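## Task

Find the box whose top shows the letter A and place only that box inside the tote near the door, fully within the tote's rim. The remaining boxes must stay on their desks, nothing new may end up on the floor, and the robot must not fall or be left leaning. The box has to stay put by itself at the end, not because the robot is holding it.

## Robot and tools

Robot: a simulated Hello Robot Stretch 4 with one arm. It has an omni-wheel base, a lift that rides up a mast, a telescoping arm that reaches forward, a three-joint wrist (yaw, pitch, roll) and a two-finger gripper. It is about 1.6 m tall, and the base rim lies within 0.23 m of the base origin. Cameras: head_camera (top of the mast, looking forward and down; turn the base to look elsewhere), head_left_camera and head_right_camera (fisheyes beside it that look more steeply down and show the base and arm), and wrist_camera (behind the fingers, looking along them, fingertips near the bottom of the picture).

Frames: the base frame sits on the floor under the base centre, x forward, y left, z up. The odometry frame is the base frame as it was when the scene began. hand_pose is reported in the base frame and marks a point midway between the fingers, 0.015 m short of the tips; its printed value may be slightly wrong.

execute_actions(actions, cameras): actions is a list holding one action or nothing (empty list = just report state and images). An action may contain base, joints, or both, plus optional pace and contact_limits; alternatively it is {"end_of_arm": "enable_torque"} by itself, which re-powers any wrist or gripper motor that shut off. base takes exactly one relative command, measured from where the base last reported itself: translate_m (metres, forward positive, -2 to 2), strafe_m (metres, left positive, -2 to 2) or rotate_rad (radians, counter-clockwise positive, -3.2 to 3.2). joints is a set of absolute targets keyed by name: lift_m 0 to 1.2; arm_m 0 to 0.55; wrist_yaw_rad -1.134 to 4.276 (0 points ahead, positive turns left, 3.14 tucked back, above 3.4 the arm may interfere); wrist_pitch_rad -1.117 to 4.259 (0 level, 1.57 pointing down); wrist_roll_rad -1.117 to 4.259 (0 keeps fingers level, positive turns clockwise viewed from behind); gripper_m 0 to 0.08 (finger gap in metres). Joint targets outside their range are clipped and run; any other bad value or unknown key rejects the whole call. pace is "slow", "default", "fast" or "max" (base up to 0.1/0.3/0.4/0.6 m/s and 1/2/3/4 rad/s, reduced when the lift is high). contact_limits only accepts arm_m, from 0 (gentlest) to 0.75 (firmest), default 0.5. cameras lists which images to return; omitted, null or ["all"] gives all, [] gives none. No action runs beyond 15 s. Parts left out of an action may still be driving toward an earlier target.

wait(seconds): 0 to 10 s with no new command; returns state and images. zoom_image(camera, region): region is [x0, y0, x1, y1] in pixels of that camera's latest full image, at most 504 by 504. read_manual(section): only returns licence text. finished_scene(scene): ends scene 1 or 2 permanently and reports success; the next scene's task arrives in its result.

Result lines: base_status and joint_status tell how each motion ended: "done"; "off_target" (stopped short, may still push); "contact_stop_at_<key>" (hit something; that part may go slack); "limit_stop_at_<name>", e.g. limit_stop_at_tilt (leaning beyond 6 degrees, lift, arm and wheels go slack) or limit_stop_at_own_body (about to hit itself); "time_out"; "torque_fault" (motor switched off, needs enable_torque). on_its_own reports things not commanded in this call; its "held at" is a target, not a position. lidar_m: twelve distances in metres, 30-degree sectors starting straight ahead and going counter-clockwise (4th left, 7th behind, 10th right); "-" means nothing seen or closer than 0.25 m; it sees from about 0.15 m up, so table tops register. wrist_depth_mm: 7x7 grid of depths, 100 to 2000 mm, from top left. base_odometry counts wheel turns (slip looks like travel); a gap above about 0.1 rad between turned_by_wheels and turned_by_imu signals a bump or slip. base_tilt in degrees, forward and right positive. motor_effort in percent of maximum, with the peak of the last action in brackets; wheel motors positive mean a right turn. pictures names the returned images in order. If a call reports a stop, later movement, wait and finished_scene calls in the same reply are skipped.

Gripping: command a gap smaller than the box to squeeze; after a grip, "off_target" means something is held. A gripper effort staying over roughly 50 points from zero trips a torque fault and the fingers go limp.

Cautions: at the start, lift_m 0.4 together with wrist_yaw_rad 0 unfolds the wrist. Avoid turning or driving with over 1 kg held while arm_m exceeds 0.2, especially at fast paces, since the robot can topple; steady pushes with a high gripper can too. Don't ram the gripper into things with base or arm moves, which faults the wrist. Tilting the gripper up while rolled can trigger self-collision stops. Drops, slips, slams and hard shoves lower the result; release the box gently inside the tote and withdraw before ending the scene.

Each tool is called as a command line: name --argument value for each argument, lists and objects as JSON in quotes; but a table of rows of numbers goes row by row, as --pt "numbers of a row", without its own name.

## Session

execute_actions --actions '[]'

Scene clock: 0.00 s.
base_odometry: x=+0.000 y=+0.000 heading=+0.000 (m, m, rad; odometry frame)
turned_by_wheels: +0.000 (rad since the last result)
turned_by_imu: +0.000 (rad since the last result)
base_tilt: forward=-0.8 right=-0.2 (deg)
lidar_m: 1.48 2.11 1.02 0.78 0.76 0.83 0.82 0.79 0.86 0.93 0.91 0.98
base_status: not commanded
joint_positions: lift_m=+0.242 arm_m=-0.001 wrist_yaw_rad=+3.206 wrist_pitch_rad=+0.008 wrist_roll_rad=-0.009 gripper_m=+0.040
joint_status: not commanded
motor_effort: lift_m=+21 arm_m=-1 wrist_yaw_rad=-1 wrist_pitch_rad=-10 wrist_roll_rad=+2 gripper_m=-2 wheel_0=+0 wheel_1=+0 wheel_2=+1 (%)
hand_pose: x=-0.0479 y=+0.0736 z=+0.4182 quat_wxyz=(-0.032, -0.004, -0.005, +0.999) (m; base frame)
wrist_depth_mm: - - 141 1808 1537 1060 820 / - - 131 1808 1464 1042 820 / - 106 140 268 1336 1042 809 / 148 141 143 1808 1464 1042 798 / 204 1618 1756 1863 1430 1060 798 / 217 1576 1618 1499 1366 1042 809 / 219 1138 108 1098 136 119 778
pictures: head_camera, head_left_camera, head_right_camera, wrist_camera
Images, in order (width x height): head_camera 420x560, head_left_camera 420x672, head_right_camera 420x672, wrist_camera 616x392.

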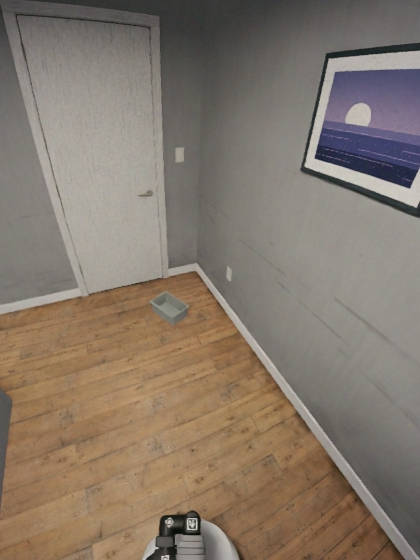

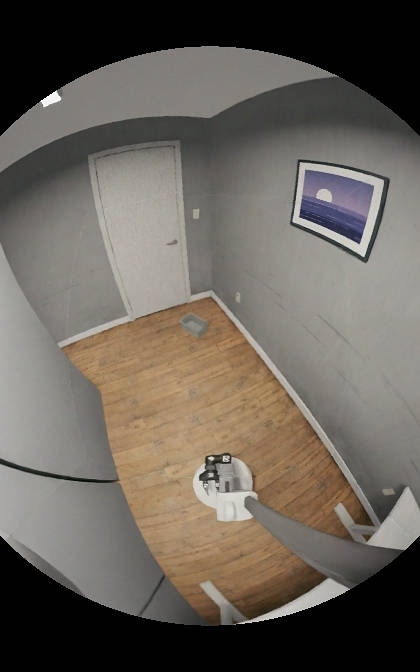

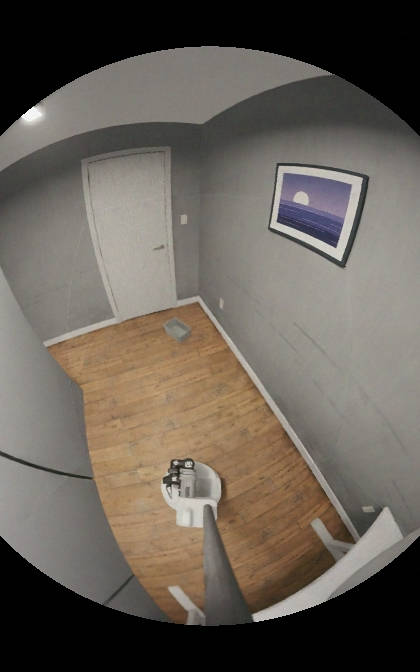

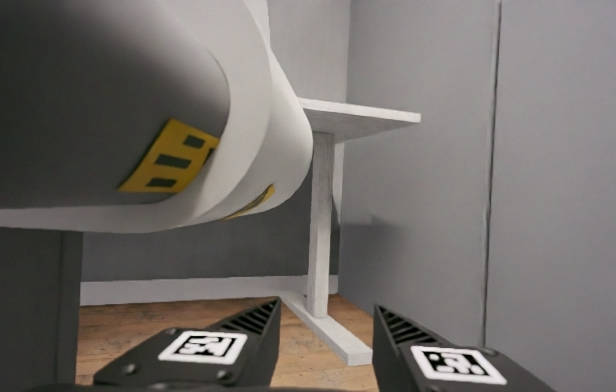

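execute_actions --actions '[{"base":{"rotate_rad":-2.7},"joints":{"lift_m":0.4,"wrist_yaw_rad":0,"gripper_m":0.08},"pace":"fast"}]' --cameras '["head_camera"]'

zoom_image --camera "head_camera" --region '[20,180,400,380]'

Scene clock: 5.93 s.
base_odometry: x=+0.000 y=+0.000 heading=-2.699 (m, m, rad; odometry frame)
turned_by_wheels: -2.699 (rad since the last result)
turned_by_imu: -2.692 (rad since the last result)
base_tilt: forward=-0.7 right=-0.2 (deg)
lidar_m: 0.78 0.81 0.95 0.91 0.96 1.30 1.57 1.09 0.79 0.76 0.78 0.84
base_status: done
joint_positions: lift_m=+0.400 arm_m=-0.001 wrist_yaw_rad=+0.001 wrist_pitch_rad=+0.008 wrist_roll_rad=-0.009 gripper_m=+0.080
joint_status: all done
motor_effort: lift_m=+25(28) arm_m=-1(1) wrist_yaw_rad=+0(10) wrist_pitch_rad=-9(12) wrist_roll_rad=+1(1) gripper_m=-2(2) wheel_0=+5(17) wheel_1=+3(12) wheel_2=+0(9) (%)
hand_pose: x=+0.3827 y=-0.0873 z=+0.5762 quat_wxyz=(+1.000, -0.005, +0.004, +0.000) (m; base frame)
wrist_depth_mm: 1464 1430 1430 1397 1366 1366 1205 / 1464 1397 1397 1397 1397 1366 1138 / 866 759 917 842 750 1366 1042 / 1430 1430 1430 1366 1366 931 1078 / 1430 1430 1430 1430 1430 1397 1138 / 1430 1430 1464 1397 1430 1430 1138 / 1025 - 149 1397 1397 119 1025
pictures: head_camera
Images, in order (width x height): head_camera 420x560.

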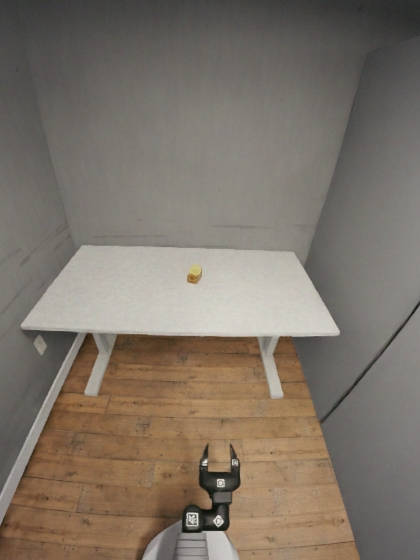

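Region (20, 180, 400, 380) of head_camera's 420x560 image, scaled by 1.326, with more detail than that image has; it fills the top 265 rows of this view, and the rest is white.

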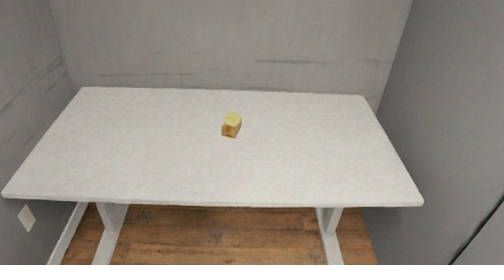

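zoom_image --camera "head_camera" --region '[175,255,215,295]'

Region (175, 255, 215, 295) of head_camera's 420x560 image, scaled by 12.600, with more detail than that image has.

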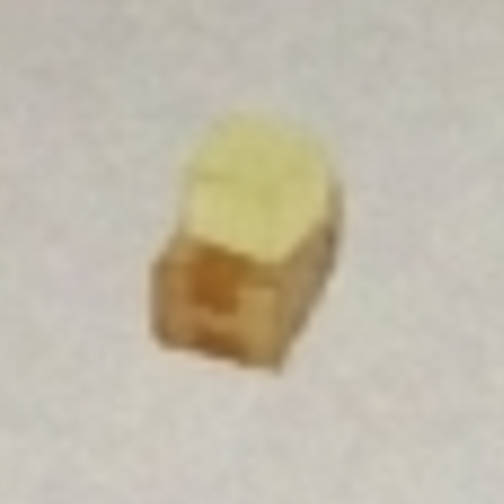

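execute_actions --actions '[{"base":{"strafe_m":0.1},"joints":{"lift_m":0.98,"wrist_pitch_rad":1.57},"pace":"fast"}]' --cameras '[]'

execute_actions --actions '[{"base":{"translate_m":0.55},"joints":{"arm_m":0.4},"pace":"fast"}]' --cameras '["head_camera","wrist_camera"]'

Scene clock: 14.80 s.
base_odometry: x=+0.043 y=-0.090 heading=-2.699 (m, m, rad; odometry frame)
turned_by_wheels: +0.000 (rad since the last result)
turned_by_imu: -0.003 (rad since the last result)
base_tilt: forward=-0.8 right=-0.2 (deg)
lidar_m: 0.77 0.82 0.84 0.82 0.84 1.13 1.48 1.28 0.91 0.86 0.92 0.84
base_status: done
joint_positions: lift_m=+0.980 arm_m=-0.001 wrist_yaw_rad=+0.000 wrist_pitch_rad=+1.570 wrist_roll_rad=-0.009 gripper_m=+0.080
joint_status: all done
motor_effort: lift_m=+26(28) arm_m=-1(1) wrist_yaw_rad=+0(0) wrist_pitch_rad=-2(10) wrist_roll_rad=+2(2) gripper_m=-1(1) wheel_0=+0(15) wheel_1=-1(15) wheel_2=+0(0) (%)
hand_pose: x=+0.1701 y=-0.0874 z=+0.9451 quat_wxyz=(+0.707, -0.003, +0.707, +0.003) (m; base frame)
wrist_depth_mm: 1138 1138 1098 1118 1098 1098 1078 / 1182 1138 1118 1098 1078 1138 1098 / 1160 1138 1118 1118 1098 1098 1078 / 1160 1160 1138 1098 1078 1078 1060 / 1160 1160 931 904 1098 1098 1060 / 1160 1138 904 891 1098 1098 1078 / 1160 - 149 891 1078 119 1098
pictures: none
No camera images: the call's "cameras" was empty. Leave "cameras" out to get every camera's image.

Scene clock: 17.80 s.
base_odometry: x=-0.454 y=-0.326 heading=-2.699 (m, m, rad; odometry frame)
turned_by_wheels: +0.001 (rad since the last result)
turned_by_imu: +0.000 (rad since the last result)
base_tilt: forward=-0.8 right=-0.1 (deg)
lidar_m: 0.25 0.26 0.37 0.80 0.86 1.19 2.05 1.27 0.91 0.86 0.35 0.25
base_status: done
joint_positions: lift_m=+0.980 arm_m=+0.399 wrist_yaw_rad=+0.000 wrist_pitch_rad=+1.570 wrist_roll_rad=-0.010 gripper_m=+0.080
joint_status: all done
motor_effort: lift_m=+26(26) arm_m=+6(6) wrist_yaw_rad=-2(2) wrist_pitch_rad=-3(4) wrist_roll_rad=+2(2) gripper_m=-1(2) wheel_0=+6(12) wheel_1=+4(8) wheel_2=-1(13) (%)
hand_pose: x=+0.5701 y=-0.0874 z=+0.9451 quat_wxyz=(+0.707, -0.003, +0.707, +0.003) (m; base frame)
wrist_depth_mm: 389 387 382 379 373 370 364 / 392 384 382 377 373 366 366 / 389 387 379 289 370 368 368 / 394 389 379 329 375 368 362 / 392 384 382 379 375 368 366 / 392 387 379 379 375 368 366 / 392 - 149 379 373 119 364
pictures: head_camera, wrist_camera
camera_calibration (this result's frames):
wrist_camera: T_world_to_cam=[[0.0305751, -0.998952, -0.0340588, -0.065691], [-0.999143, -0.0314966, 0.0268538, 0.588962], [-0.0278984, 0.0332085, -0.999059, 1.122], [0, 0, 0, 1]] pos_world=[0.621768, -0.0843318, 1.10289]
Images, in order (width x height): head_camera 420x560, wrist_camera 616x392.

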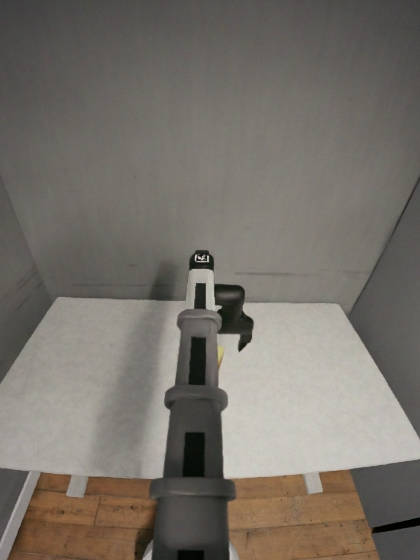

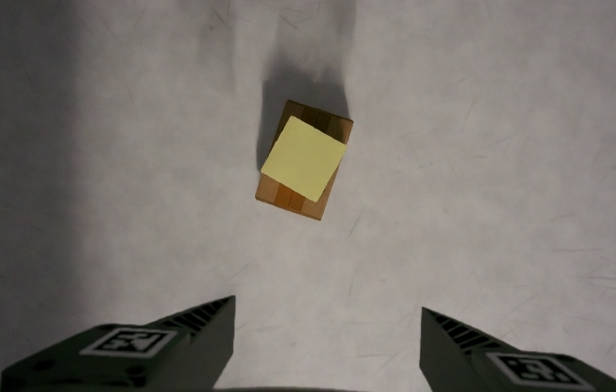

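execute_actions --actions '[{"base":{"strafe_m":0.022},"joints":{"arm_m":0.472,"lift_m":0.885,"wrist_roll_rad":0.42},"pace":"fast"}]' --cameras '["wrist_camera"]'

Scene clock: 21.97 s.
base_odometry: x=-0.445 y=-0.346 heading=-2.699 (m, m, rad; odometry frame)
turned_by_wheels: +0.000 (rad since the last result)
turned_by_imu: -0.002 (rad since the last result)
base_tilt: forward=-0.8 right=-0.2 (deg)
lidar_m: 0.25 0.26 0.38 0.79 0.83 1.16 2.67 1.28 0.93 0.88 0.36 0.26
base_status: done
joint_positions: lift_m=+0.885 arm_m=+0.471 wrist_yaw_rad=+0.000 wrist_pitch_rad=+1.570 wrist_roll_rad=+0.420 gripper_m=+0.080
joint_status: all done
motor_effort: lift_m=+16(24) arm_m=+6(8) wrist_yaw_rad=+0(1) wrist_pitch_rad=-2(3) wrist_roll_rad=+3(5) gripper_m=-2(1) wheel_0=-5(14) wheel_1=+4(18) wheel_2=+0(0) (%)
hand_pose: x=+0.6420 y=-0.0874 z=+0.8510 quat_wxyz=(+0.692, +0.147, +0.691, -0.147) (m; base frame)
wrist_depth_mm: 293 287 286 281 279 276 272 / 290 289 286 282 281 274 272 / 294 290 286 282 278 276 274 / 294 290 285 235 278 276 273 / 293 290 286 194 278 277 274 / 294 290 283 194 279 274 274 / 293 - 149 282 279 119 272
pictures: wrist_camera
camera_calibration (this result's frames):
wrist_camera: T_world_to_cam=[[-0.387943, -0.921041, -0.0344114, 0.204713], [-0.921611, 0.387175, 0.0269798, 0.650092], [-0.0115263, 0.0421806, -0.999044, 1.02018], [0, 0, 0, 1]] pos_world=[0.690308, -0.106183, 1.00871]
Images, in order (width x height): wrist_camera 616x392.

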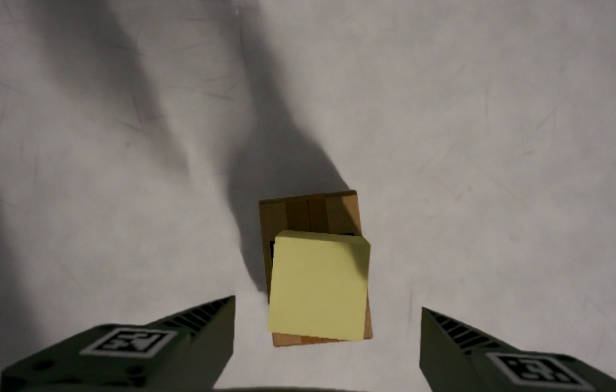

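execute_actions --actions '[{"joints":{"arm_m":0.485,"lift_m":0.835}}]' --cameras '["wrist_camera"]'

execute_actions --actions '[{"joints":{"gripper_m":0.03}}]' --cameras '[]'

execute_actions --actions '[{"joints":{"lift_m":0.86,"arm_m":0.36}}]' --cameras '["wrist_camera"]'

Scene clock: 26.70 s.
base_odometry: x=-0.445 y=-0.346 heading=-2.699 (m, m, rad; odometry frame)
turned_by_wheels: +0.000 (rad since the last result)
turned_by_imu: -0.002 (rad since the last result)
base_tilt: forward=-0.8 right=-0.2 (deg)
lidar_m: 0.25 0.25 0.37 0.79 0.83 1.15 2.64 1.30 0.93 0.88 0.38 0.26
base_status: not commanded
joint_positions: lift_m=+0.835 arm_m=+0.484 wrist_yaw_rad=+0.000 wrist_pitch_rad=+1.570 wrist_roll_rad=+0.420 gripper_m=+0.080
joint_status: all done
motor_effort: lift_m=+16(17) arm_m=+6(6) wrist_yaw_rad=-1(1) wrist_pitch_rad=-5(2) wrist_roll_rad=+3(3) gripper_m=-2(1) wheel_0=-5(5) wheel_1=+4(4) wheel_2=+0(0) (%)
hand_pose: x=+0.6550 y=-0.0874 z=+0.8010 quat_wxyz=(+0.692, +0.147, +0.691, -0.147) (m; base frame)
wrist_depth_mm: 240 236 235 231 229 227 224 / 239 236 235 232 229 227 224 / 240 237 234 232 229 225 224 / 240 237 236 232 228 226 224 / 240 238 235 181 229 226 225 / 240 237 183 143 150 228 225 / 241 - 149 143 145 119 224
pictures: wrist_camera
camera_calibration (this result's frames):
wrist_camera: T_world_to_cam=[[-0.388026, -0.921009, -0.0343368, 0.208003], [-0.921574, 0.387251, 0.0271569, 0.663192], [-0.0117148, 0.0421815, -0.999041, 0.970512], [0, 0, 0, 1]] pos_world=[0.70326, -0.106187, 0.958714]
Images, in order (width x height): wrist_camera 616x392.

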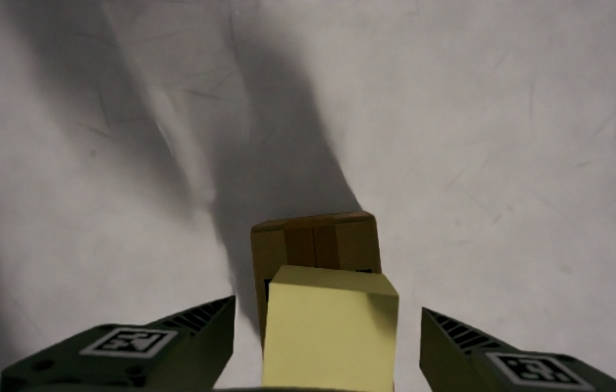

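Scene clock: 27.80 s.
base_odometry: x=-0.445 y=-0.346 heading=-2.699 (m, m, rad; odometry frame)
turned_by_wheels: +0.000 (rad since the last result)
turned_by_imu: +0.000 (rad since the last result)
base_tilt: forward=-0.7 right=-0.1 (deg)
lidar_m: 0.26 0.25 0.35 0.79 0.84 1.14 2.67 1.26 0.96 0.88 0.34 0.28
base_status: not commanded
joint_positions: lift_m=+0.835 arm_m=+0.484 wrist_yaw_rad=+0.000 wrist_pitch_rad=+1.570 wrist_roll_rad=+0.420 gripper_m=+0.046
joint_status: gripper_m off_target (ended at +0.046, target +0.030)
on_its_own: gripper_m is held at +0.041, not at your +0.030, by its contact guard: the fingers met something
motor_effort: lift_m=+16(16) arm_m=+6(6) wrist_yaw_rad=+0(0) wrist_pitch_rad=-5(6) wrist_roll_rad=+2(3) gripper_m=-39(40) wheel_0=-5(5) wheel_1=+4(4) wheel_2=+0(0) (%)
hand_pose: x=+0.6550 y=-0.0874 z=+0.8010 quat_wxyz=(+0.692, +0.147, +0.691, -0.147) (m; base frame)
wrist_depth_mm: 241 238 235 230 229 226 224 / 239 237 235 231 229 227 224 / 240 237 236 231 230 225 224 / 240 237 235 232 229 227 224 / 239 238 235 181 229 226 225 / 240 238 235 143 153 226 225 / 240 238 113 143 142 110 224
pictures: none
No camera images: the call's "cameras" was empty. Leave "cameras" out to get every camera's image.

Scene clock: 29.20 s.
base_odometry: x=-0.445 y=-0.346 heading=-2.699 (m, m, rad; odometry frame)
turned_by_wheels: +0.000 (rad since the last result)
turned_by_imu: -0.001 (rad since the last result)
base_tilt: forward=-0.8 right=-0.2 (deg)
lidar_m: 0.25 0.27 0.37 0.81 0.83 1.15 2.66 1.30 0.92 0.88 0.37 0.27
base_status: not commanded
joint_positions: lift_m=+0.860 arm_m=+0.361 wrist_yaw_rad=+0.000 wrist_pitch_rad=+1.570 wrist_roll_rad=+0.420 gripper_m=+0.046
joint_status: all done
on_its_own: gripper_m is held at +0.041, not at your +0.030, by its contact guard: the fingers met something
motor_effort: lift_m=+27(27) arm_m=-6(7) wrist_yaw_rad=+1(0) wrist_pitch_rad=-3(2) wrist_roll_rad=+2(3) gripper_m=-39(39) wheel_0=-5(5) wheel_1=+4(4) wheel_2=+0(0) (%)
hand_pose: x=+0.5321 y=-0.0874 z=+0.8251 quat_wxyz=(+0.692, +0.147, +0.691, -0.147) (m; base frame)
wrist_depth_mm: 265 262 208 254 253 249 247 / 265 262 208 256 252 250 248 / 266 263 208 257 253 252 246 / 265 263 258 255 254 249 248 / 265 262 259 256 252 250 248 / 266 264 258 144 153 250 250 / 265 263 114 144 142 110 247
pictures: wrist_camera
camera_calibration (this result's frames):
wrist_camera: T_world_to_cam=[[-0.388332, -0.920882, -0.0342653, 0.161276], [-0.921443, 0.387551, 0.0273271, 0.549136], [-0.0118855, 0.0421855, -0.999039, 0.993235], [0, 0, 0, 1]] pos_world=[0.580431, -0.106202, 0.982801]
Images, in order (width x height): wrist_camera 616x392.

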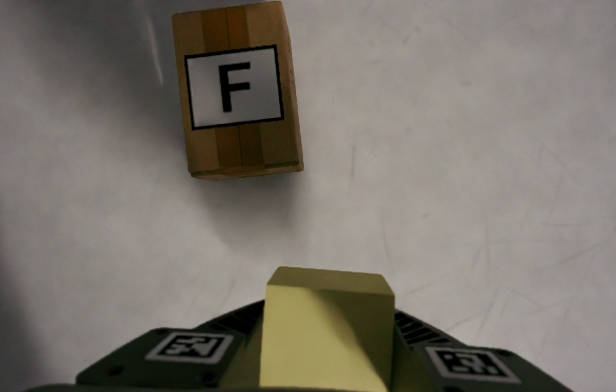

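execute_actions --actions '[{"joints":{"lift_m":0.786}}]' --cameras '[]'

execute_actions --actions '[{"joints":{"gripper_m":0.08}}]' --cameras '[]'

execute_actions --actions '[{"joints":{"lift_m":0.86},"pace":"fast"}]' --cameras '[]'

execute_actions --actions '[{"base":{"rotate_rad":0.2},"joints":{"arm_m":0,"wrist_roll_rad":0},"pace":"fast"}]' --cameras '[]'

execute_actions --actions '[{"base":{"translate_m":-2},"pace":"max"}]' --cameras '[]'

execute_actions --actions '[{"base":{"rotate_rad":-1.8},"joints":{"lift_m":0.4},"pace":"fast"}]' --cameras '["head_left_camera"]'

Scene clock: 36.57 s.
base_odometry: x=-0.445 y=-0.346 heading=-2.699 (m, m, rad; odometry frame)
turned_by_wheels: +0.000 (rad since the last result)
turned_by_imu: -0.002 (rad since the last result)
base_tilt: forward=-0.8 right=-0.3 (deg)
lidar_m: 0.25 0.25 0.36 0.79 0.81 1.17 2.68 1.30 0.93 0.87 0.38 0.29
base_status: not commanded
joint_positions: lift_m=+0.786 arm_m=+0.361 wrist_yaw_rad=+0.000 wrist_pitch_rad=+1.570 wrist_roll_rad=+0.420 gripper_m=+0.046
joint_status: all done
on_its_own: gripper_m is held at +0.041, not at your +0.030, by its contact guard: the fingers met something
motor_effort: lift_m=+16(26) arm_m=-6(6) wrist_yaw_rad=-1(0) wrist_pitch_rad=-5(2) wrist_roll_rad=+2(2) gripper_m=-38(39) wheel_0=-5(5) wheel_1=+4(4) wheel_2=+0(0) (%)
hand_pose: x=+0.5321 y=-0.0874 z=+0.7520 quat_wxyz=(+0.692, +0.147, +0.691, -0.147) (m; base frame)
wrist_depth_mm: 190 135 134 182 180 179 176 / 190 135 134 182 180 179 177 / 189 136 135 182 181 179 177 / 190 187 185 182 180 178 177 / 190 187 185 182 181 178 177 / 189 187 185 143 153 179 177 / 190 187 113 144 142 110 177
pictures: none
No camera images: the call's "cameras" was empty. Leave "cameras" out to get every camera's image.

Scene clock: 37.60 s.
base_odometry: x=-0.445 y=-0.346 heading=-2.699 (m, m, rad; odometry frame)
turned_by_wheels: +0.000 (rad since the last result)
turned_by_imu: +0.000 (rad since the last result)
base_tilt: forward=-0.7 right=-0.1 (deg)
lidar_m: 0.25 0.26 0.36 0.78 0.81 1.17 2.68 1.29 0.92 0.88 0.37 0.27
base_status: not commanded
joint_positions: lift_m=+0.786 arm_m=+0.361 wrist_yaw_rad=+0.000 wrist_pitch_rad=+1.570 wrist_roll_rad=+0.420 gripper_m=+0.080
joint_status: all done
motor_effort: lift_m=+16(16) arm_m=-6(6) wrist_yaw_rad=+2(2) wrist_pitch_rad=-5(5) wrist_roll_rad=+2(2) gripper_m=+0(38) wheel_0=-5(5) wheel_1=+4(5) wheel_2=-1(0) (%)
hand_pose: x=+0.5321 y=-0.0874 z=+0.7520 quat_wxyz=(+0.692, +0.147, +0.691, -0.147) (m; base frame)
wrist_depth_mm: 189 136 133 182 180 178 177 / 190 135 134 182 180 179 177 / 189 136 135 182 181 179 177 / 189 187 185 183 181 179 177 / 189 187 185 182 180 179 177 / 190 187 184 145 166 178 177 / 190 - 149 145 146 118 177
pictures: none
No camera images: the call's "cameras" was empty. Leave "cameras" out to get every camera's image.

Scene clock: 38.67 s.
base_odometry: x=-0.445 y=-0.346 heading=-2.699 (m, m, rad; odometry frame)
turned_by_wheels: +0.000 (rad since the last result)
turned_by_imu: +0.000 (rad since the last result)
base_tilt: forward=-0.8 right=-0.2 (deg)
lidar_m: 0.25 0.26 0.35 0.78 0.83 1.16 2.68 1.27 0.93 0.88 0.35 0.26
base_status: not commanded
joint_positions: lift_m=+0.860 arm_m=+0.361 wrist_yaw_rad=+0.000 wrist_pitch_rad=+1.570 wrist_roll_rad=+0.420 gripper_m=+0.080
joint_status: all done
motor_effort: lift_m=+26(29) arm_m=-6(6) wrist_yaw_rad=+0(1) wrist_pitch_rad=-3(4) wrist_roll_rad=+2(3) gripper_m=-1(0) wheel_0=-5(5) wheel_1=+4(4) wheel_2=+0(0) (%)
hand_pose: x=+0.5321 y=-0.0874 z=+0.8251 quat_wxyz=(+0.692, +0.147, +0.691, -0.147) (m; base frame)
wrist_depth_mm: 266 262 209 255 253 251 249 / 266 263 210 255 253 251 248 / 265 263 208 253 253 251 248 / 265 265 259 257 253 251 248 / 266 262 259 254 253 250 249 / 266 262 259 218 253 250 250 / 268 - 149 258 253 118 247
pictures: none
No camera images: the call's "cameras" was empty. Leave "cameras" out to get every camera's image.

Scene clock: 40.50 s.
base_odometry: x=-0.445 y=-0.346 heading=-2.500 (m, m, rad; odometry frame)
turned_by_wheels: +0.199 (rad since the last result)
turned_by_imu: +0.198 (rad since the last result)
base_tilt: forward=-0.8 right=-0.2 (deg)
lidar_m: 0.25 0.30 0.46 0.80 0.89 1.46 2.66 1.09 0.89 0.63 0.31 0.25
base_status: done
joint_positions: lift_m=+0.860 arm_m=+0.001 wrist_yaw_rad=+0.000 wrist_pitch_rad=+1.570 wrist_roll_rad=+0.000 gripper_m=+0.080
joint_status: all done
motor_effort: lift_m=+26(26) arm_m=-6(8) wrist_yaw_rad=+1(1) wrist_pitch_rad=-3(5) wrist_roll_rad=+1(2) gripper_m=-1(1) wheel_0=-5(13) wheel_1=-5(7) wheel_2=+0(8) (%)
hand_pose: x=+0.1721 y=-0.0874 z=+0.8251 quat_wxyz=(+0.707, +0.000, +0.707, +0.000) (m; base frame)
wrist_depth_mm: 267 263 260 257 256 253 249 / 266 265 263 258 255 253 250 / 1025 1008 262 258 255 251 251 / 1060 1025 991 960 976 254 251 / 1025 1008 788 778 991 976 960 / 1042 1008 778 778 960 960 960 / 1025 - 149 768 991 119 946
pictures: none
No camera images: the call's "cameras" was empty. Leave "cameras" out to get every camera's image.

Scene clock: 46.97 s.
base_odometry: x=+1.158 y=+0.850 heading=-2.501 (m, m, rad; odometry frame)
turned_by_wheels: -0.001 (rad since the last result)
turned_by_imu: -0.004 (rad since the last result)
base_tilt: forward=-0.7 right=-0.2 (deg)
lidar_m: 2.20 1.44 1.17 0.63 0.75 0.70 0.68 0.80 1.30 0.55 0.56 0.94
base_status: done
joint_positions: lift_m=+0.860 arm_m=+0.001 wrist_yaw_rad=+0.000 wrist_pitch_rad=+1.570 wrist_roll_rad=+0.000 gripper_m=+0.080
joint_status: not commanded
motor_effort: lift_m=+26(26) arm_m=-6(6) wrist_yaw_rad=+1(2) wrist_pitch_rad=-4(2) wrist_roll_rad=+1(1) gripper_m=-1(1) wheel_0=-6(12) wheel_1=-5(14) wheel_2=-2(14) (%)
hand_pose: x=+0.1721 y=-0.0874 z=+0.8251 quat_wxyz=(+0.707, +0.000, +0.707, +0.000) (m; base frame)
wrist_depth_mm: 1025 1008 976 991 976 976 946 / 1042 1025 991 991 976 960 891 / 1008 1025 1008 1025 960 960 866 / 1025 1008 991 976 991 960 820 / 1042 991 768 768 976 976 809 / 1025 1025 778 788 976 946 946 / 917 - 149 768 960 119 960
pictures: none
No camera images: the call's "cameras" was empty. Leave "cameras" out to get every camera's image.

Scene clock: 49.20 s.
base_odometry: x=+1.158 y=+0.850 heading=+1.983 (m, m, rad; odometry frame)
turned_by_wheels: -1.799 (rad since the last result)
turned_by_imu: -1.794 (rad since the last result)
base_tilt: forward=-0.8 right=-0.2 (deg)
lidar_m: 2.44 0.55 0.70 1.76 1.78 1.26 0.68 0.61 0.73 0.67 0.72 0.98
base_status: done
joint_positions: lift_m=+0.400 arm_m=+0.001 wrist_yaw_rad=+0.000 wrist_pitch_rad=+1.570 wrist_roll_rad=+0.000 gripper_m=+0.080
joint_status: all done
motor_effort: lift_m=+16(24) arm_m=-6(6) wrist_yaw_rad=+2(0) wrist_pitch_rad=-2(3) wrist_roll_rad=+0(1) gripper_m=-1(1) wheel_0=+6(13) wheel_1=+4(10) wheel_2=+1(10) (%)
hand_pose: x=+0.1721 y=-0.0874 z=+0.3660 quat_wxyz=(+0.707, +0.000, +0.707, +0.000) (m; base frame)
wrist_depth_mm: 539 535 525 521 512 508 504 / 539 535 525 525 517 508 504 / 544 530 525 525 521 508 504 / 539 535 530 517 517 508 504 / 539 329 314 312 512 504 508 / 539 312 307 304 304 512 504 / 324 - 149 307 303 119 504
pictures: head_left_camera
Images, in order (width x height): head_left_camera 420x672.

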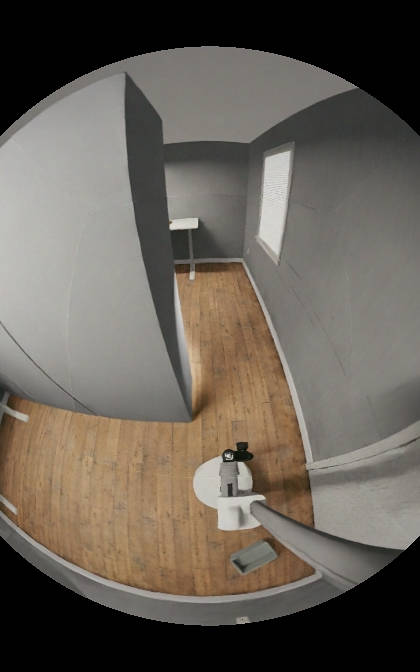

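execute_actions --actions '[{"base":{"strafe_m":-0.17},"pace":"max"}]' --cameras '[]'

execute_actions --actions '[{"base":{"translate_m":1.5},"pace":"max"}]' --cameras '[]'

execute_actions --actions '[{"base":{"rotate_rad":0.8},"pace":"max"}]' --cameras '["head_camera","head_left_camera"]'

Scene clock: 53.80 s.
base_odometry: x=+1.314 y=+0.919 heading=+1.984 (m, m, rad; odometry frame)
turned_by_wheels: +0.000 (rad since the last result)
turned_by_imu: -0.002 (rad since the last result)
base_tilt: forward=-0.8 right=-0.2 (deg)
lidar_m: 1.87 0.63 0.72 1.77 1.80 1.28 0.54 0.67 0.54 0.49 0.56 0.78
base_status: done
joint_positions: lift_m=+0.400 arm_m=+0.001 wrist_yaw_rad=+0.000 wrist_pitch_rad=+1.570 wrist_roll_rad=+0.000 gripper_m=+0.080
joint_status: not commanded
motor_effort: lift_m=+16(17) arm_m=-6(6) wrist_yaw_rad=-1(2) wrist_pitch_rad=-3(1) wrist_roll_rad=+0(1) gripper_m=-1(2) wheel_0=+3(19) wheel_1=-1(17) wheel_2=+0(2) (%)
hand_pose: x=+0.1721 y=-0.0874 z=+0.3659 quat_wxyz=(+0.707, +0.000, +0.707, +0.000) (m; base frame)
wrist_depth_mm: 544 530 521 521 512 512 500 / 544 535 530 525 517 512 504 / 539 539 530 530 517 512 500 / 539 535 530 521 517 512 500 / 544 330 312 312 517 504 500 / 535 314 306 306 304 508 508 / 325 - 150 304 301 119 504
pictures: none
No camera images: the call's "cameras" was empty. Leave "cameras" out to get every camera's image.

Scene clock: 58.07 s.
base_odometry: x=+0.711 y=+2.292 heading=+1.984 (m, m, rad; odometry frame)
turned_by_wheels: +0.001 (rad since the last result)
turned_by_imu: +0.000 (rad since the last result)
base_tilt: forward=-0.8 right=-0.2 (deg)
lidar_m: 1.61 1.30 1.77 2.36 0.78 0.69 2.08 0.75 0.50 0.47 0.50 0.66
base_status: done
joint_positions: lift_m=+0.400 arm_m=+0.001 wrist_yaw_rad=+0.000 wrist_pitch_rad=+1.570 wrist_roll_rad=+0.000 gripper_m=+0.080
joint_status: not commanded
motor_effort: lift_m=+17(17) arm_m=-6(6) wrist_yaw_rad=+0(0) wrist_pitch_rad=-4(5) wrist_roll_rad=+0(1) gripper_m=-1(1) wheel_0=+5(13) wheel_1=+5(10) wheel_2=+0(17) (%)
hand_pose: x=+0.1721 y=-0.0874 z=+0.3659 quat_wxyz=(+0.707, +0.000, +0.707, +0.000) (m; base frame)
wrist_depth_mm: 544 535 530 521 521 512 508 / 544 530 530 521 517 508 504 / 539 539 535 521 517 512 504 / 539 535 530 521 517 512 508 / 535 329 314 314 517 508 508 / 544 312 307 304 306 504 504 / 325 - 149 306 303 119 504
pictures: none
No camera images: the call's "cameras" was empty. Leave "cameras" out to get every camera's image.

Scene clock: 59.33 s.
base_odometry: x=+0.711 y=+2.292 heading=+2.784 (m, m, rad; odometry frame)
turned_by_wheels: +0.799 (rad since the last result)
turned_by_imu: +0.796 (rad since the last result)
base_tilt: forward=-0.7 right=-0.2 (deg)
lidar_m: 1.44 2.44 1.09 0.68 0.83 1.09 0.60 0.47 0.48 0.57 0.90 1.28
base_status: done
joint_positions: lift_m=+0.400 arm_m=+0.001 wrist_yaw_rad=+0.000 wrist_pitch_rad=+1.570 wrist_roll_rad=+0.000 gripper_m=+0.080
joint_status: not commanded
motor_effort: lift_m=+17(17) arm_m=-6(6) wrist_yaw_rad=+1(0) wrist_pitch_rad=-4(3) wrist_roll_rad=+1(1) gripper_m=-1(1) wheel_0=-5(13) wheel_1=-3(11) wheel_2=-1(10) (%)
hand_pose: x=+0.1721 y=-0.0874 z=+0.3659 quat_wxyz=(+0.707, +0.000, +0.707, +0.000) (m; base frame)
wrist_depth_mm: 535 539 521 525 512 508 508 / 539 535 525 521 521 508 504 / 539 539 525 521 517 512 508 / 544 539 525 521 521 512 500 / 539 329 312 312 508 508 508 / 544 312 307 306 304 508 504 / 325 - 149 304 303 119 500
pictures: head_camera, head_left_camera
Images, in order (width x height): head_camera 420x560, head_left_camera 420x672.

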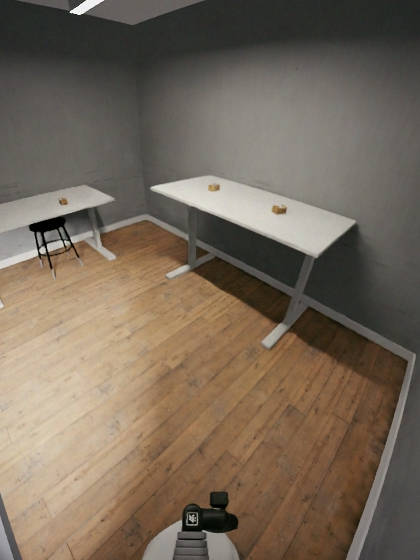

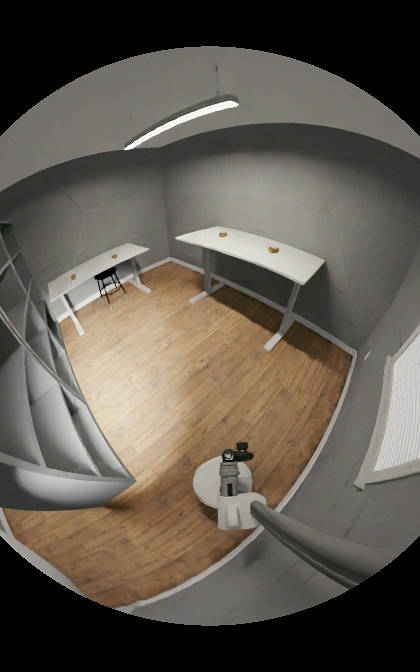

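execute_actions --actions '[{"base":{"translate_m":1.2},"pace":"max"}]' --cameras '[]'

execute_actions --actions '[{"base":{"rotate_rad":-0.45},"pace":"max"}]' --cameras '["head_camera"]'

zoom_image --camera "head_camera" --region '[60,230,360,340]'

Scene clock: 66.63 s.
base_odometry: x=-0.413 y=+2.711 heading=+2.784 (m, m, rad; odometry frame)
turned_by_wheels: +0.001 (rad since the last result)
turned_by_imu: -0.001 (rad since the last result)
base_tilt: forward=-0.8 right=-0.2 (deg)
lidar_m: 0.46 0.81 1.59 1.63 1.36 1.38 1.59 1.25 1.28 0.47 0.37 0.39
base_status: done
joint_positions: lift_m=+0.400 arm_m=+0.001 wrist_yaw_rad=+0.000 wrist_pitch_rad=+1.570 wrist_roll_rad=+0.000 gripper_m=+0.080
joint_status: not commanded
motor_effort: lift_m=+17(17) arm_m=-6(6) wrist_yaw_rad=+0(0) wrist_pitch_rad=-2(1) wrist_roll_rad=+1(1) gripper_m=-1(1) wheel_0=+5(13) wheel_1=+4(13) wheel_2=+0(16) (%)
hand_pose: x=+0.1721 y=-0.0874 z=+0.3659 quat_wxyz=(+0.707, +0.000, +0.707, +0.000) (m; base frame)
wrist_depth_mm: 544 535 530 521 512 512 504 / 544 535 530 521 517 508 512 / 539 535 530 525 517 512 508 / 535 535 521 521 512 508 500 / 539 329 310 314 517 512 500 / 539 312 309 304 304 508 504 / 324 - 149 304 304 119 500
pictures: none
No camera images: the call's "cameras" was empty. Leave "cameras" out to get every camera's image.

Scene clock: 67.63 s.
base_odometry: x=-0.413 y=+2.711 heading=+2.335 (m, m, rad; odometry frame)
turned_by_wheels: -0.449 (rad since the last result)
turned_by_imu: -0.449 (rad since the last result)
base_tilt: forward=-0.8 right=-0.2 (deg)
lidar_m: 0.40 0.49 0.91 1.63 1.55 1.37 1.38 1.48 1.29 1.28 0.44 0.38
base_status: done
joint_positions: lift_m=+0.400 arm_m=+0.001 wrist_yaw_rad=+0.000 wrist_pitch_rad=+1.570 wrist_roll_rad=+0.000 gripper_m=+0.080
joint_status: not commanded
motor_effort: lift_m=+17(17) arm_m=-6(6) wrist_yaw_rad=+0(1) wrist_pitch_rad=-3(2) wrist_roll_rad=+1(1) gripper_m=-1(1) wheel_0=+4(15) wheel_1=+4(8) wheel_2=-1(10) (%)
hand_pose: x=+0.1721 y=-0.0874 z=+0.3659 quat_wxyz=(+0.707, +0.000, +0.707, +0.000) (m; base frame)
wrist_depth_mm: 539 535 525 521 517 517 508 / 539 535 530 521 517 517 504 / 544 535 525 525 517 512 508 / 539 535 530 521 512 512 500 / 539 330 314 312 508 512 504 / 539 314 307 303 304 508 504 / 322 - 149 306 301 119 500
pictures: head_camera
Images, in order (width x height): head_camera 420x560.

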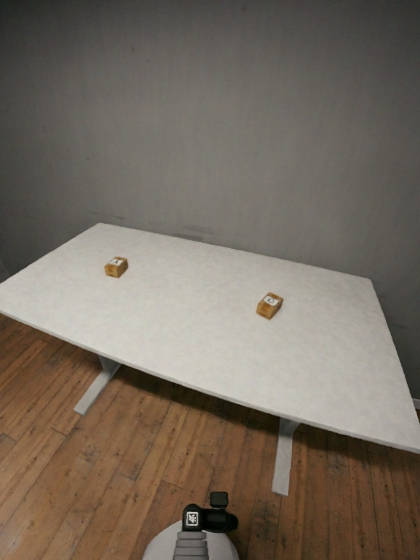

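Region (60, 230, 360, 340) of head_camera's 420x560 image, scaled by 1.680, with more detail than that image has; it fills the top 185 rows of this view, and the rest is white.

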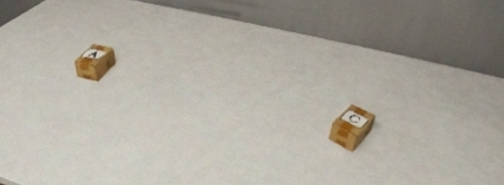

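execute_actions --actions '[{"base":{"rotate_rad":0.46},"joints":{"lift_m":1.16},"pace":"max"}]' --cameras '[]'

execute_actions --actions '[{"base":{"translate_m":0.37},"joints":{"arm_m":0.44},"pace":"fast"}]' --cameras '["wrist_camera","head_right_camera"]'

Scene clock: 74.17 s.
base_odometry: x=-0.413 y=+2.712 heading=+2.794 (m, m, rad; odometry frame)
turned_by_wheels: +0.459 (rad since the last result)
turned_by_imu: +0.456 (rad since the last result)
base_tilt: forward=-0.8 right=-0.2 (deg)
lidar_m: 0.48 0.81 1.62 1.62 1.37 1.38 1.53 1.27 1.25 0.46 0.37 0.36
base_status: done
joint_positions: lift_m=+1.160 arm_m=+0.001 wrist_yaw_rad=+0.000 wrist_pitch_rad=+1.570 wrist_roll_rad=+0.000 gripper_m=+0.080
joint_status: all done
motor_effort: lift_m=+25(29) arm_m=-6(6) wrist_yaw_rad=+1(1) wrist_pitch_rad=-4(2) wrist_roll_rad=+1(1) gripper_m=-2(0) wheel_0=-5(11) wheel_1=-2(14) wheel_2=-1(12) (%)
hand_pose: x=+0.1721 y=-0.0874 z=+1.1252 quat_wxyz=(+0.707, +0.000, +0.707, +0.000) (m; base frame)
wrist_depth_mm: 1336 1366 1308 1308 1255 320 317 / 1366 1336 1281 1308 1281 1281 319 / 1397 1366 1308 1281 1255 1255 699 / 1366 1366 1308 1308 1255 1255 1255 / 1336 1336 1336 1098 1308 1255 1255 / 1366 1308 1078 1098 1281 1255 1255 / 1366 - 149 1308 1281 119 1229
pictures: none
No camera images: the call's "cameras" was empty. Leave "cameras" out to get every camera's image.

Scene clock: 76.83 s.
base_odometry: x=-0.761 y=+2.837 heading=+2.795 (m, m, rad; odometry frame)
turned_by_wheels: +0.001 (rad since the last result)
turned_by_imu: +0.000 (rad since the last result)
base_tilt: forward=-0.8 right=-0.1 (deg)
lidar_m: 0.25 0.28 1.37 1.59 1.64 1.64 1.85 1.52 0.28 0.25 0.25 0.25
base_status: done
joint_positions: lift_m=+1.160 arm_m=+0.439 wrist_yaw_rad=+0.000 wrist_pitch_rad=+1.570 wrist_roll_rad=+0.000 gripper_m=+0.080
joint_status: all done
motor_effort: lift_m=+25(25) arm_m=+6(7) wrist_yaw_rad=+0(1) wrist_pitch_rad=-2(2) wrist_roll_rad=+1(1) gripper_m=-1(0) wheel_0=+6(12) wheel_1=+5(10) wheel_2=+0(13) (%)
hand_pose: x=+0.6101 y=-0.0874 z=+1.1252 quat_wxyz=(+0.707, +0.000, +0.707, +0.000) (m; base frame)
wrist_depth_mm: 338 334 332 329 322 320 315 / 338 336 332 327 322 319 317 / 338 334 332 327 324 319 317 / 338 334 330 327 325 319 315 / 338 336 332 274 322 322 314 / 338 334 329 324 324 320 315 / 340 - 149 327 324 118 315
pictures: head_right_camera, wrist_camera
camera_calibration (this result's frames):
wrist_camera: T_world_to_cam=[[0.0211091, -0.999197, -0.0340664, -0.0550182], [-0.999398, -0.0220274, 0.0268112, 0.625113], [-0.02754, 0.03348, -0.99906, 1.30283], [0, 0, 0, 1]] pos_world=[0.661778, -0.0848231, 1.28297]
Images, in order (width x height): head_right_camera 420x672, wrist_camera 616x392.

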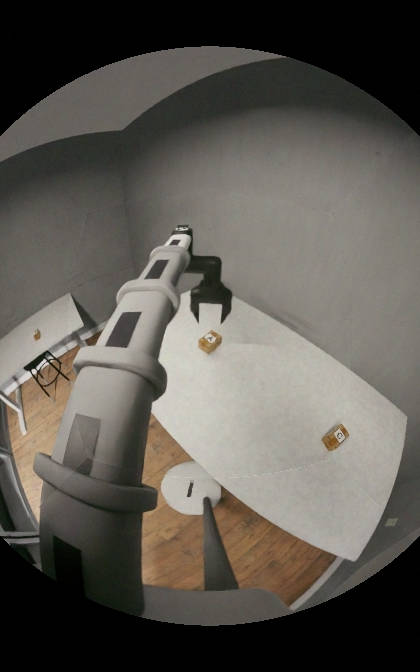

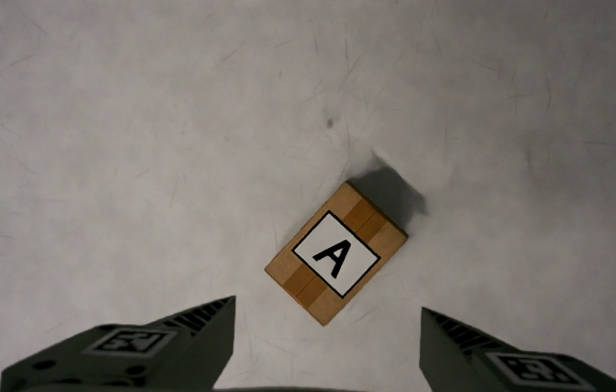

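execute_actions --actions '[{"joints":{"arm_m":0.452,"lift_m":1.072,"wrist_roll_rad":0.7},"pace":"fast"}]' --cameras '["wrist_camera"]'

Scene clock: 79.97 s.
base_odometry: x=-0.761 y=+2.837 heading=+2.795 (m, m, rad; odometry frame)
turned_by_wheels: +0.000 (rad since the last result)
turned_by_imu: -0.001 (rad since the last result)
base_tilt: forward=-0.7 right=-0.2 (deg)
lidar_m: 0.25 0.28 1.35 1.56 1.66 1.63 1.85 1.54 0.28 0.25 0.25 0.25
base_status: not commanded
joint_positions: lift_m=+1.072 arm_m=+0.451 wrist_yaw_rad=+0.000 wrist_pitch_rad=+1.570 wrist_roll_rad=+0.700 gripper_m=+0.080
joint_status: all done
motor_effort: lift_m=+16(24) arm_m=+6(8) wrist_yaw_rad=+0(0) wrist_pitch_rad=-4(1) wrist_roll_rad=+3(6) gripper_m=-1(1) wheel_0=+6(6) wheel_1=+5(5) wheel_2=+0(0) (%)
hand_pose: x=+0.6220 y=-0.0874 z=+1.0380 quat_wxyz=(+0.665, +0.242, +0.664, -0.242) (m; base frame)
wrist_depth_mm: 247 245 242 238 236 232 230 / 247 245 240 238 235 233 231 / 248 245 242 239 237 233 231 / 248 245 242 238 236 233 232 / 247 245 244 189 236 235 232 / 248 244 241 189 187 235 230 / 250 - 149 189 188 119 231
pictures: wrist_camera
camera_calibration (this result's frames):
wrist_camera: T_world_to_cam=[[-0.627407, -0.777927, -0.0345002, 0.3649], [-0.778692, 0.626815, 0.0272385, 0.55834], [0.000435682, 0.0439547, -0.999033, 1.19947], [0, 0, 0, 1]] pos_world=[0.663193, -0.118833, 1.19569]
Images, in order (width x height): wrist_camera 616x392.

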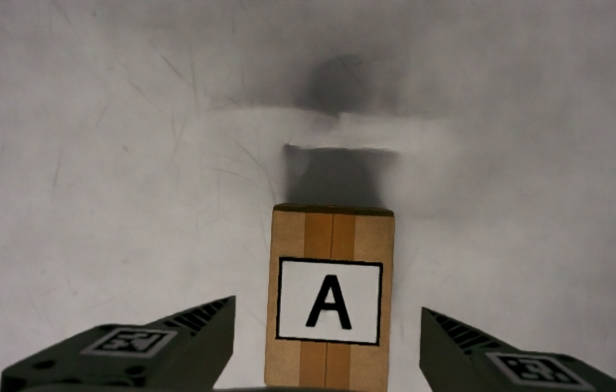

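execute_actions --actions '[{"joints":{"lift_m":1.015}}]' --cameras '[]'

execute_actions --actions '[{"joints":{"gripper_m":0.04}}]' --cameras '[]'

execute_actions --actions '[{"joints":{"lift_m":1.06,"arm_m":0.12},"pace":"fast"}]' --cameras '["wrist_camera"]'

execute_actions --actions '[{"base":{"translate_m":-1.57},"pace":"max"}]' --cameras '[]'

execute_actions --actions '[{"base":{"rotate_rad":2.36},"joints":{"lift_m":0.45,"wrist_roll_rad":0},"pace":"fast"}]' --cameras '["head_camera"]'

Scene clock: 85.13 s.
base_odometry: x=-0.761 y=+2.837 heading=+2.795 (m, m, rad; odometry frame)
turned_by_wheels: +0.000 (rad since the last result)
turned_by_imu: -0.002 (rad since the last result)
base_tilt: forward=-0.8 right=-0.2 (deg)
lidar_m: 0.25 0.28 1.35 1.55 1.65 1.63 1.86 1.55 0.30 0.25 0.25 0.25
base_status: not commanded
joint_positions: lift_m=+1.015 arm_m=+0.451 wrist_yaw_rad=+0.000 wrist_pitch_rad=+1.570 wrist_roll_rad=+0.700 gripper_m=+0.080
joint_status: all done
motor_effort: lift_m=+16(14) arm_m=+6(6) wrist_yaw_rad=-1(1) wrist_pitch_rad=-2(3) wrist_roll_rad=+3(3) gripper_m=-1(1) wheel_0=+6(6) wheel_1=+5(5) wheel_2=+0(0) (%)
hand_pose: x=+0.6220 y=-0.0874 z=+0.9810 quat_wxyz=(+0.665, +0.242, +0.664, -0.242) (m; base frame)
wrist_depth_mm: 189 185 183 181 180 177 175 / 188 185 183 181 179 177 175 / 189 186 183 181 180 177 176 / 188 187 184 181 179 177 176 / 189 186 183 131 130 177 176 / 189 186 146 132 130 177 176 / 189 - 132 131 130 119 176
pictures: none
No camera images: the call's "cameras" was empty. Leave "cameras" out to get every camera's image.

Scene clock: 86.13 s.
base_odometry: x=-0.761 y=+2.837 heading=+2.795 (m, m, rad; odometry frame)
turned_by_wheels: +0.000 (rad since the last result)
turned_by_imu: +0.000 (rad since the last result)
base_tilt: forward=-0.7 right=-0.2 (deg)
lidar_m: 0.25 0.30 1.36 1.54 1.66 1.63 1.86 1.54 0.32 0.25 0.25 0.25
base_status: not commanded
joint_positions: lift_m=+1.015 arm_m=+0.451 wrist_yaw_rad=+0.000 wrist_pitch_rad=+1.570 wrist_roll_rad=+0.700 gripper_m=+0.059
joint_status: gripper_m off_target (ended at +0.059, target +0.040)
on_its_own: gripper_m is held at +0.054, not at your +0.040, by its contact guard: the fingers met something
motor_effort: lift_m=+16(16) arm_m=+6(6) wrist_yaw_rad=+0(1) wrist_pitch_rad=-1(3) wrist_roll_rad=+2(3) gripper_m=-40(40) wheel_0=+6(6) wheel_1=+5(5) wheel_2=+0(0) (%)
hand_pose: x=+0.6220 y=-0.0874 z=+0.9810 quat_wxyz=(+0.665, +0.242, +0.664, -0.242) (m; base frame)
wrist_depth_mm: 188 186 183 182 179 177 176 / 188 187 183 181 179 177 175 / 188 186 183 181 180 177 176 / 188 185 183 181 179 178 175 / 188 187 184 131 130 177 176 / 188 186 142 131 130 177 176 / 189 - 126 131 129 109 176
pictures: none
No camera images: the call's "cameras" was empty. Leave "cameras" out to get every camera's image.

Scene clock: 87.90 s.
base_odometry: x=-0.761 y=+2.837 heading=+2.795 (m, m, rad; odometry frame)
turned_by_wheels: +0.000 (rad since the last result)
turned_by_imu: -0.001 (rad since the last result)
base_tilt: forward=-0.7 right=-0.2 (deg)
lidar_m: 0.25 0.31 1.34 1.58 1.64 1.65 1.86 1.54 0.29 0.25 0.25 0.25
base_status: not commanded
joint_positions: lift_m=+1.060 arm_m=+0.121 wrist_yaw_rad=+0.000 wrist_pitch_rad=+1.570 wrist_roll_rad=+0.700 gripper_m=+0.059
joint_status: all done
on_its_own: gripper_m is held at +0.054, not at your +0.040, by its contact guard: the fingers met something
motor_effort: lift_m=+26(28) arm_m=-6(9) wrist_yaw_rad=+1(0) wrist_pitch_rad=-2(1) wrist_roll_rad=+1(3) gripper_m=-40(40) wheel_0=+6(6) wheel_1=+5(5) wheel_2=+0(0) (%)
hand_pose: x=+0.2920 y=-0.0874 z=+1.0251 quat_wxyz=(+0.664, +0.243, +0.664, -0.243) (m; base frame)
wrist_depth_mm: 236 231 230 227 224 221 219 / 236 231 229 227 224 222 219 / 236 233 230 227 225 221 219 / 235 232 229 226 224 222 220 / 236 233 229 132 130 222 220 / 235 232 142 131 130 222 220 / 236 - 126 131 130 109 220
pictures: wrist_camera
camera_calibration (this result's frames):
wrist_camera: T_world_to_cam=[[-0.628097, -0.777378, -0.034331, 0.157546], [-0.778135, 0.627497, 0.0274489, 0.301474], [0.000204416, 0.0439547, -0.999034, 1.18686], [0, 0, 0, 1]] pos_world=[0.3333, -0.118869, 1.18284]
Images, in order (width x height): wrist_camera 616x392.

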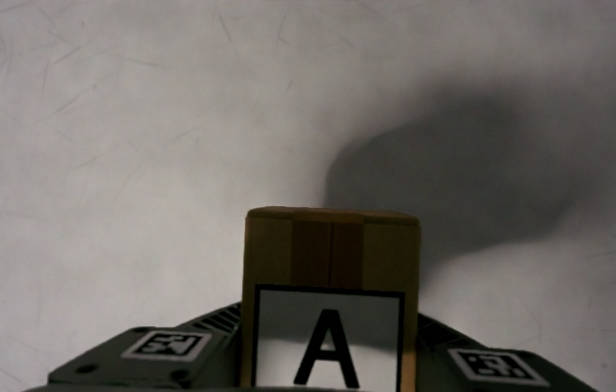

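Scene clock: 93.97 s.
base_odometry: x=+0.715 y=+2.303 heading=+2.794 (m, m, rad; odometry frame)
turned_by_wheels: -0.001 (rad since the last result)
turned_by_imu: -0.004 (rad since the last result)
base_tilt: forward=-0.8 right=-0.2 (deg)
lidar_m: 1.44 2.42 1.07 0.67 0.88 1.08 0.56 0.46 0.48 0.52 0.94 1.29
base_status: done
joint_positions: lift_m=+1.060 arm_m=+0.121 wrist_yaw_rad=+0.000 wrist_pitch_rad=+1.570 wrist_roll_rad=+0.700 gripper_m=+0.059
joint_status: not commanded
on_its_own: gripper_m is held at +0.054, not at your +0.040, by its contact guard: the fingers met something
motor_effort: lift_m=+26(26) arm_m=-6(6) wrist_yaw_rad=+2(0) wrist_pitch_rad=-3(4) wrist_roll_rad=+2(1) gripper_m=-40(40) wheel_0=-7(12) wheel_1=-4(8) wheel_2=+0(12) (%)
hand_pose: x=+0.2921 y=-0.0874 z=+1.0251 quat_wxyz=(+0.664, +0.243, +0.664, -0.242) (m; base frame)
wrist_depth_mm: 1205 1229 1205 1182 1138 1160 1160 / 1229 1229 1205 1205 1182 1160 1118 / 1229 1205 1229 1182 1160 1138 1098 / 1229 1229 1229 1182 1182 1160 1060 / 1229 1229 1205 131 130 1160 1042 / 1255 1205 142 131 130 1160 1042 / 1229 - 126 131 130 109 960
pictures: none
No camera images: the call's "cameras" was empty. Leave "cameras" out to get every camera's image.

Scene clock: 96.90 s.
base_odometry: x=+0.715 y=+2.303 heading=-1.130 (m, m, rad; odometry frame)
turned_by_wheels: +2.359 (rad since the last result)
turned_by_imu: +2.350 (rad since the last result)
base_tilt: forward=-0.8 right=-0.1 (deg)
lidar_m: 1.85 0.69 0.50 0.45 0.49 0.68 1.50 1.32 1.86 2.02 0.73 0.67
base_status: done
joint_positions: lift_m=+0.450 arm_m=+0.121 wrist_yaw_rad=+0.000 wrist_pitch_rad=+1.570 wrist_roll_rad=+0.000 gripper_m=+0.059
joint_status: all done
on_its_own: gripper_m is held at +0.054, not at your +0.040, by its contact guard: the fingers met something
motor_effort: lift_m=+17(24) arm_m=-6(6) wrist_yaw_rad=-1(1) wrist_pitch_rad=-4(2) wrist_roll_rad=+0(2) gripper_m=-40(40) wheel_0=-6(12) wheel_1=-6(8) wheel_2=-3(9) (%)
hand_pose: x=+0.2922 y=-0.0874 z=+0.4159 quat_wxyz=(+0.707, +0.000, +0.707, +0.000) (m; base frame)
wrist_depth_mm: 591 591 574 574 569 564 554 / 591 585 574 574 559 564 549 / 585 591 580 569 564 564 554 / 597 585 580 569 564 564 554 / 591 591 580 132 130 559 554 / 591 580 142 131 130 554 549 / 591 - 126 131 130 109 554
pictures: head_camera
Images, in order (width x height): head_camera 420x560.

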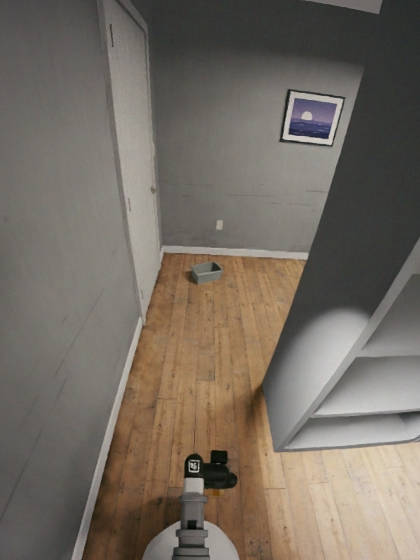

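execute_actions --actions '[{"base":{"translate_m":1.6},"joints":{"arm_m":0.3},"pace":"max"}]' --cameras '["head_camera","wrist_camera"]'

Scene clock: 103.97 s.
base_odometry: x=+1.399 y=+0.857 heading=-1.129 (m, m, rad; odometry frame)
turned_by_wheels: +0.001 (rad since the last result)
turned_by_imu: -0.001 (rad since the last result)
base_tilt: forward=-0.8 right=-0.2 (deg)
lidar_m: 0.50 0.67 0.46 0.44 0.50 0.72 2.00 0.78 0.87 2.46 1.50 0.58
base_status: done
joint_positions: lift_m=+0.450 arm_m=+0.299 wrist_yaw_rad=+0.000 wrist_pitch_rad=+1.570 wrist_roll_rad=+0.000 gripper_m=+0.059
joint_status: all done
on_its_own: gripper_m is held at +0.054, not at your +0.040, by its contact guard: the fingers met something
motor_effort: lift_m=+17(17) arm_m=+6(8) wrist_yaw_rad=+0(1) wrist_pitch_rad=-3(4) wrist_roll_rad=+1(0) gripper_m=-40(40) wheel_0=+5(13) wheel_1=+5(13) wheel_2=+1(16) (%)
hand_pose: x=+0.4700 y=-0.0874 z=+0.4158 quat_wxyz=(+0.707, +0.000, +0.707, +0.000) (m; base frame)
wrist_depth_mm: 591 580 580 512 496 559 549 / 585 580 496 564 554 559 549 / 591 585 574 574 559 564 554 / 580 580 569 569 559 559 549 / 591 585 569 131 130 559 554 / 585 585 142 131 130 564 559 / 591 - 126 131 130 109 549
pictures: head_camera, wrist_camera
camera_calibration (this result's frames):
wrist_camera: T_world_to_cam=[[0.0207247, -0.999205, -0.0340703, -0.0760468], [-0.999401, -0.0216491, 0.0269906, 0.504152], [-0.0277067, 0.0334905, -0.999055, 0.590343], [0, 0, 0, 1]] pos_world=[0.521782, -0.0848427, 0.573587]
Images, in order (width x height): head_camera 420x560, wrist_camera 616x392.

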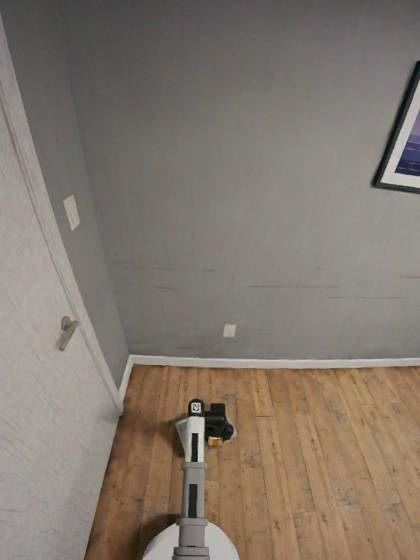

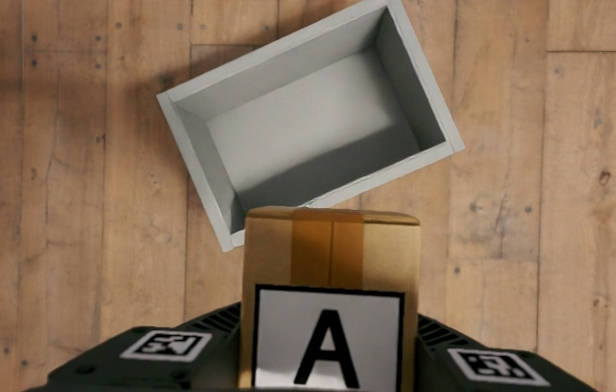

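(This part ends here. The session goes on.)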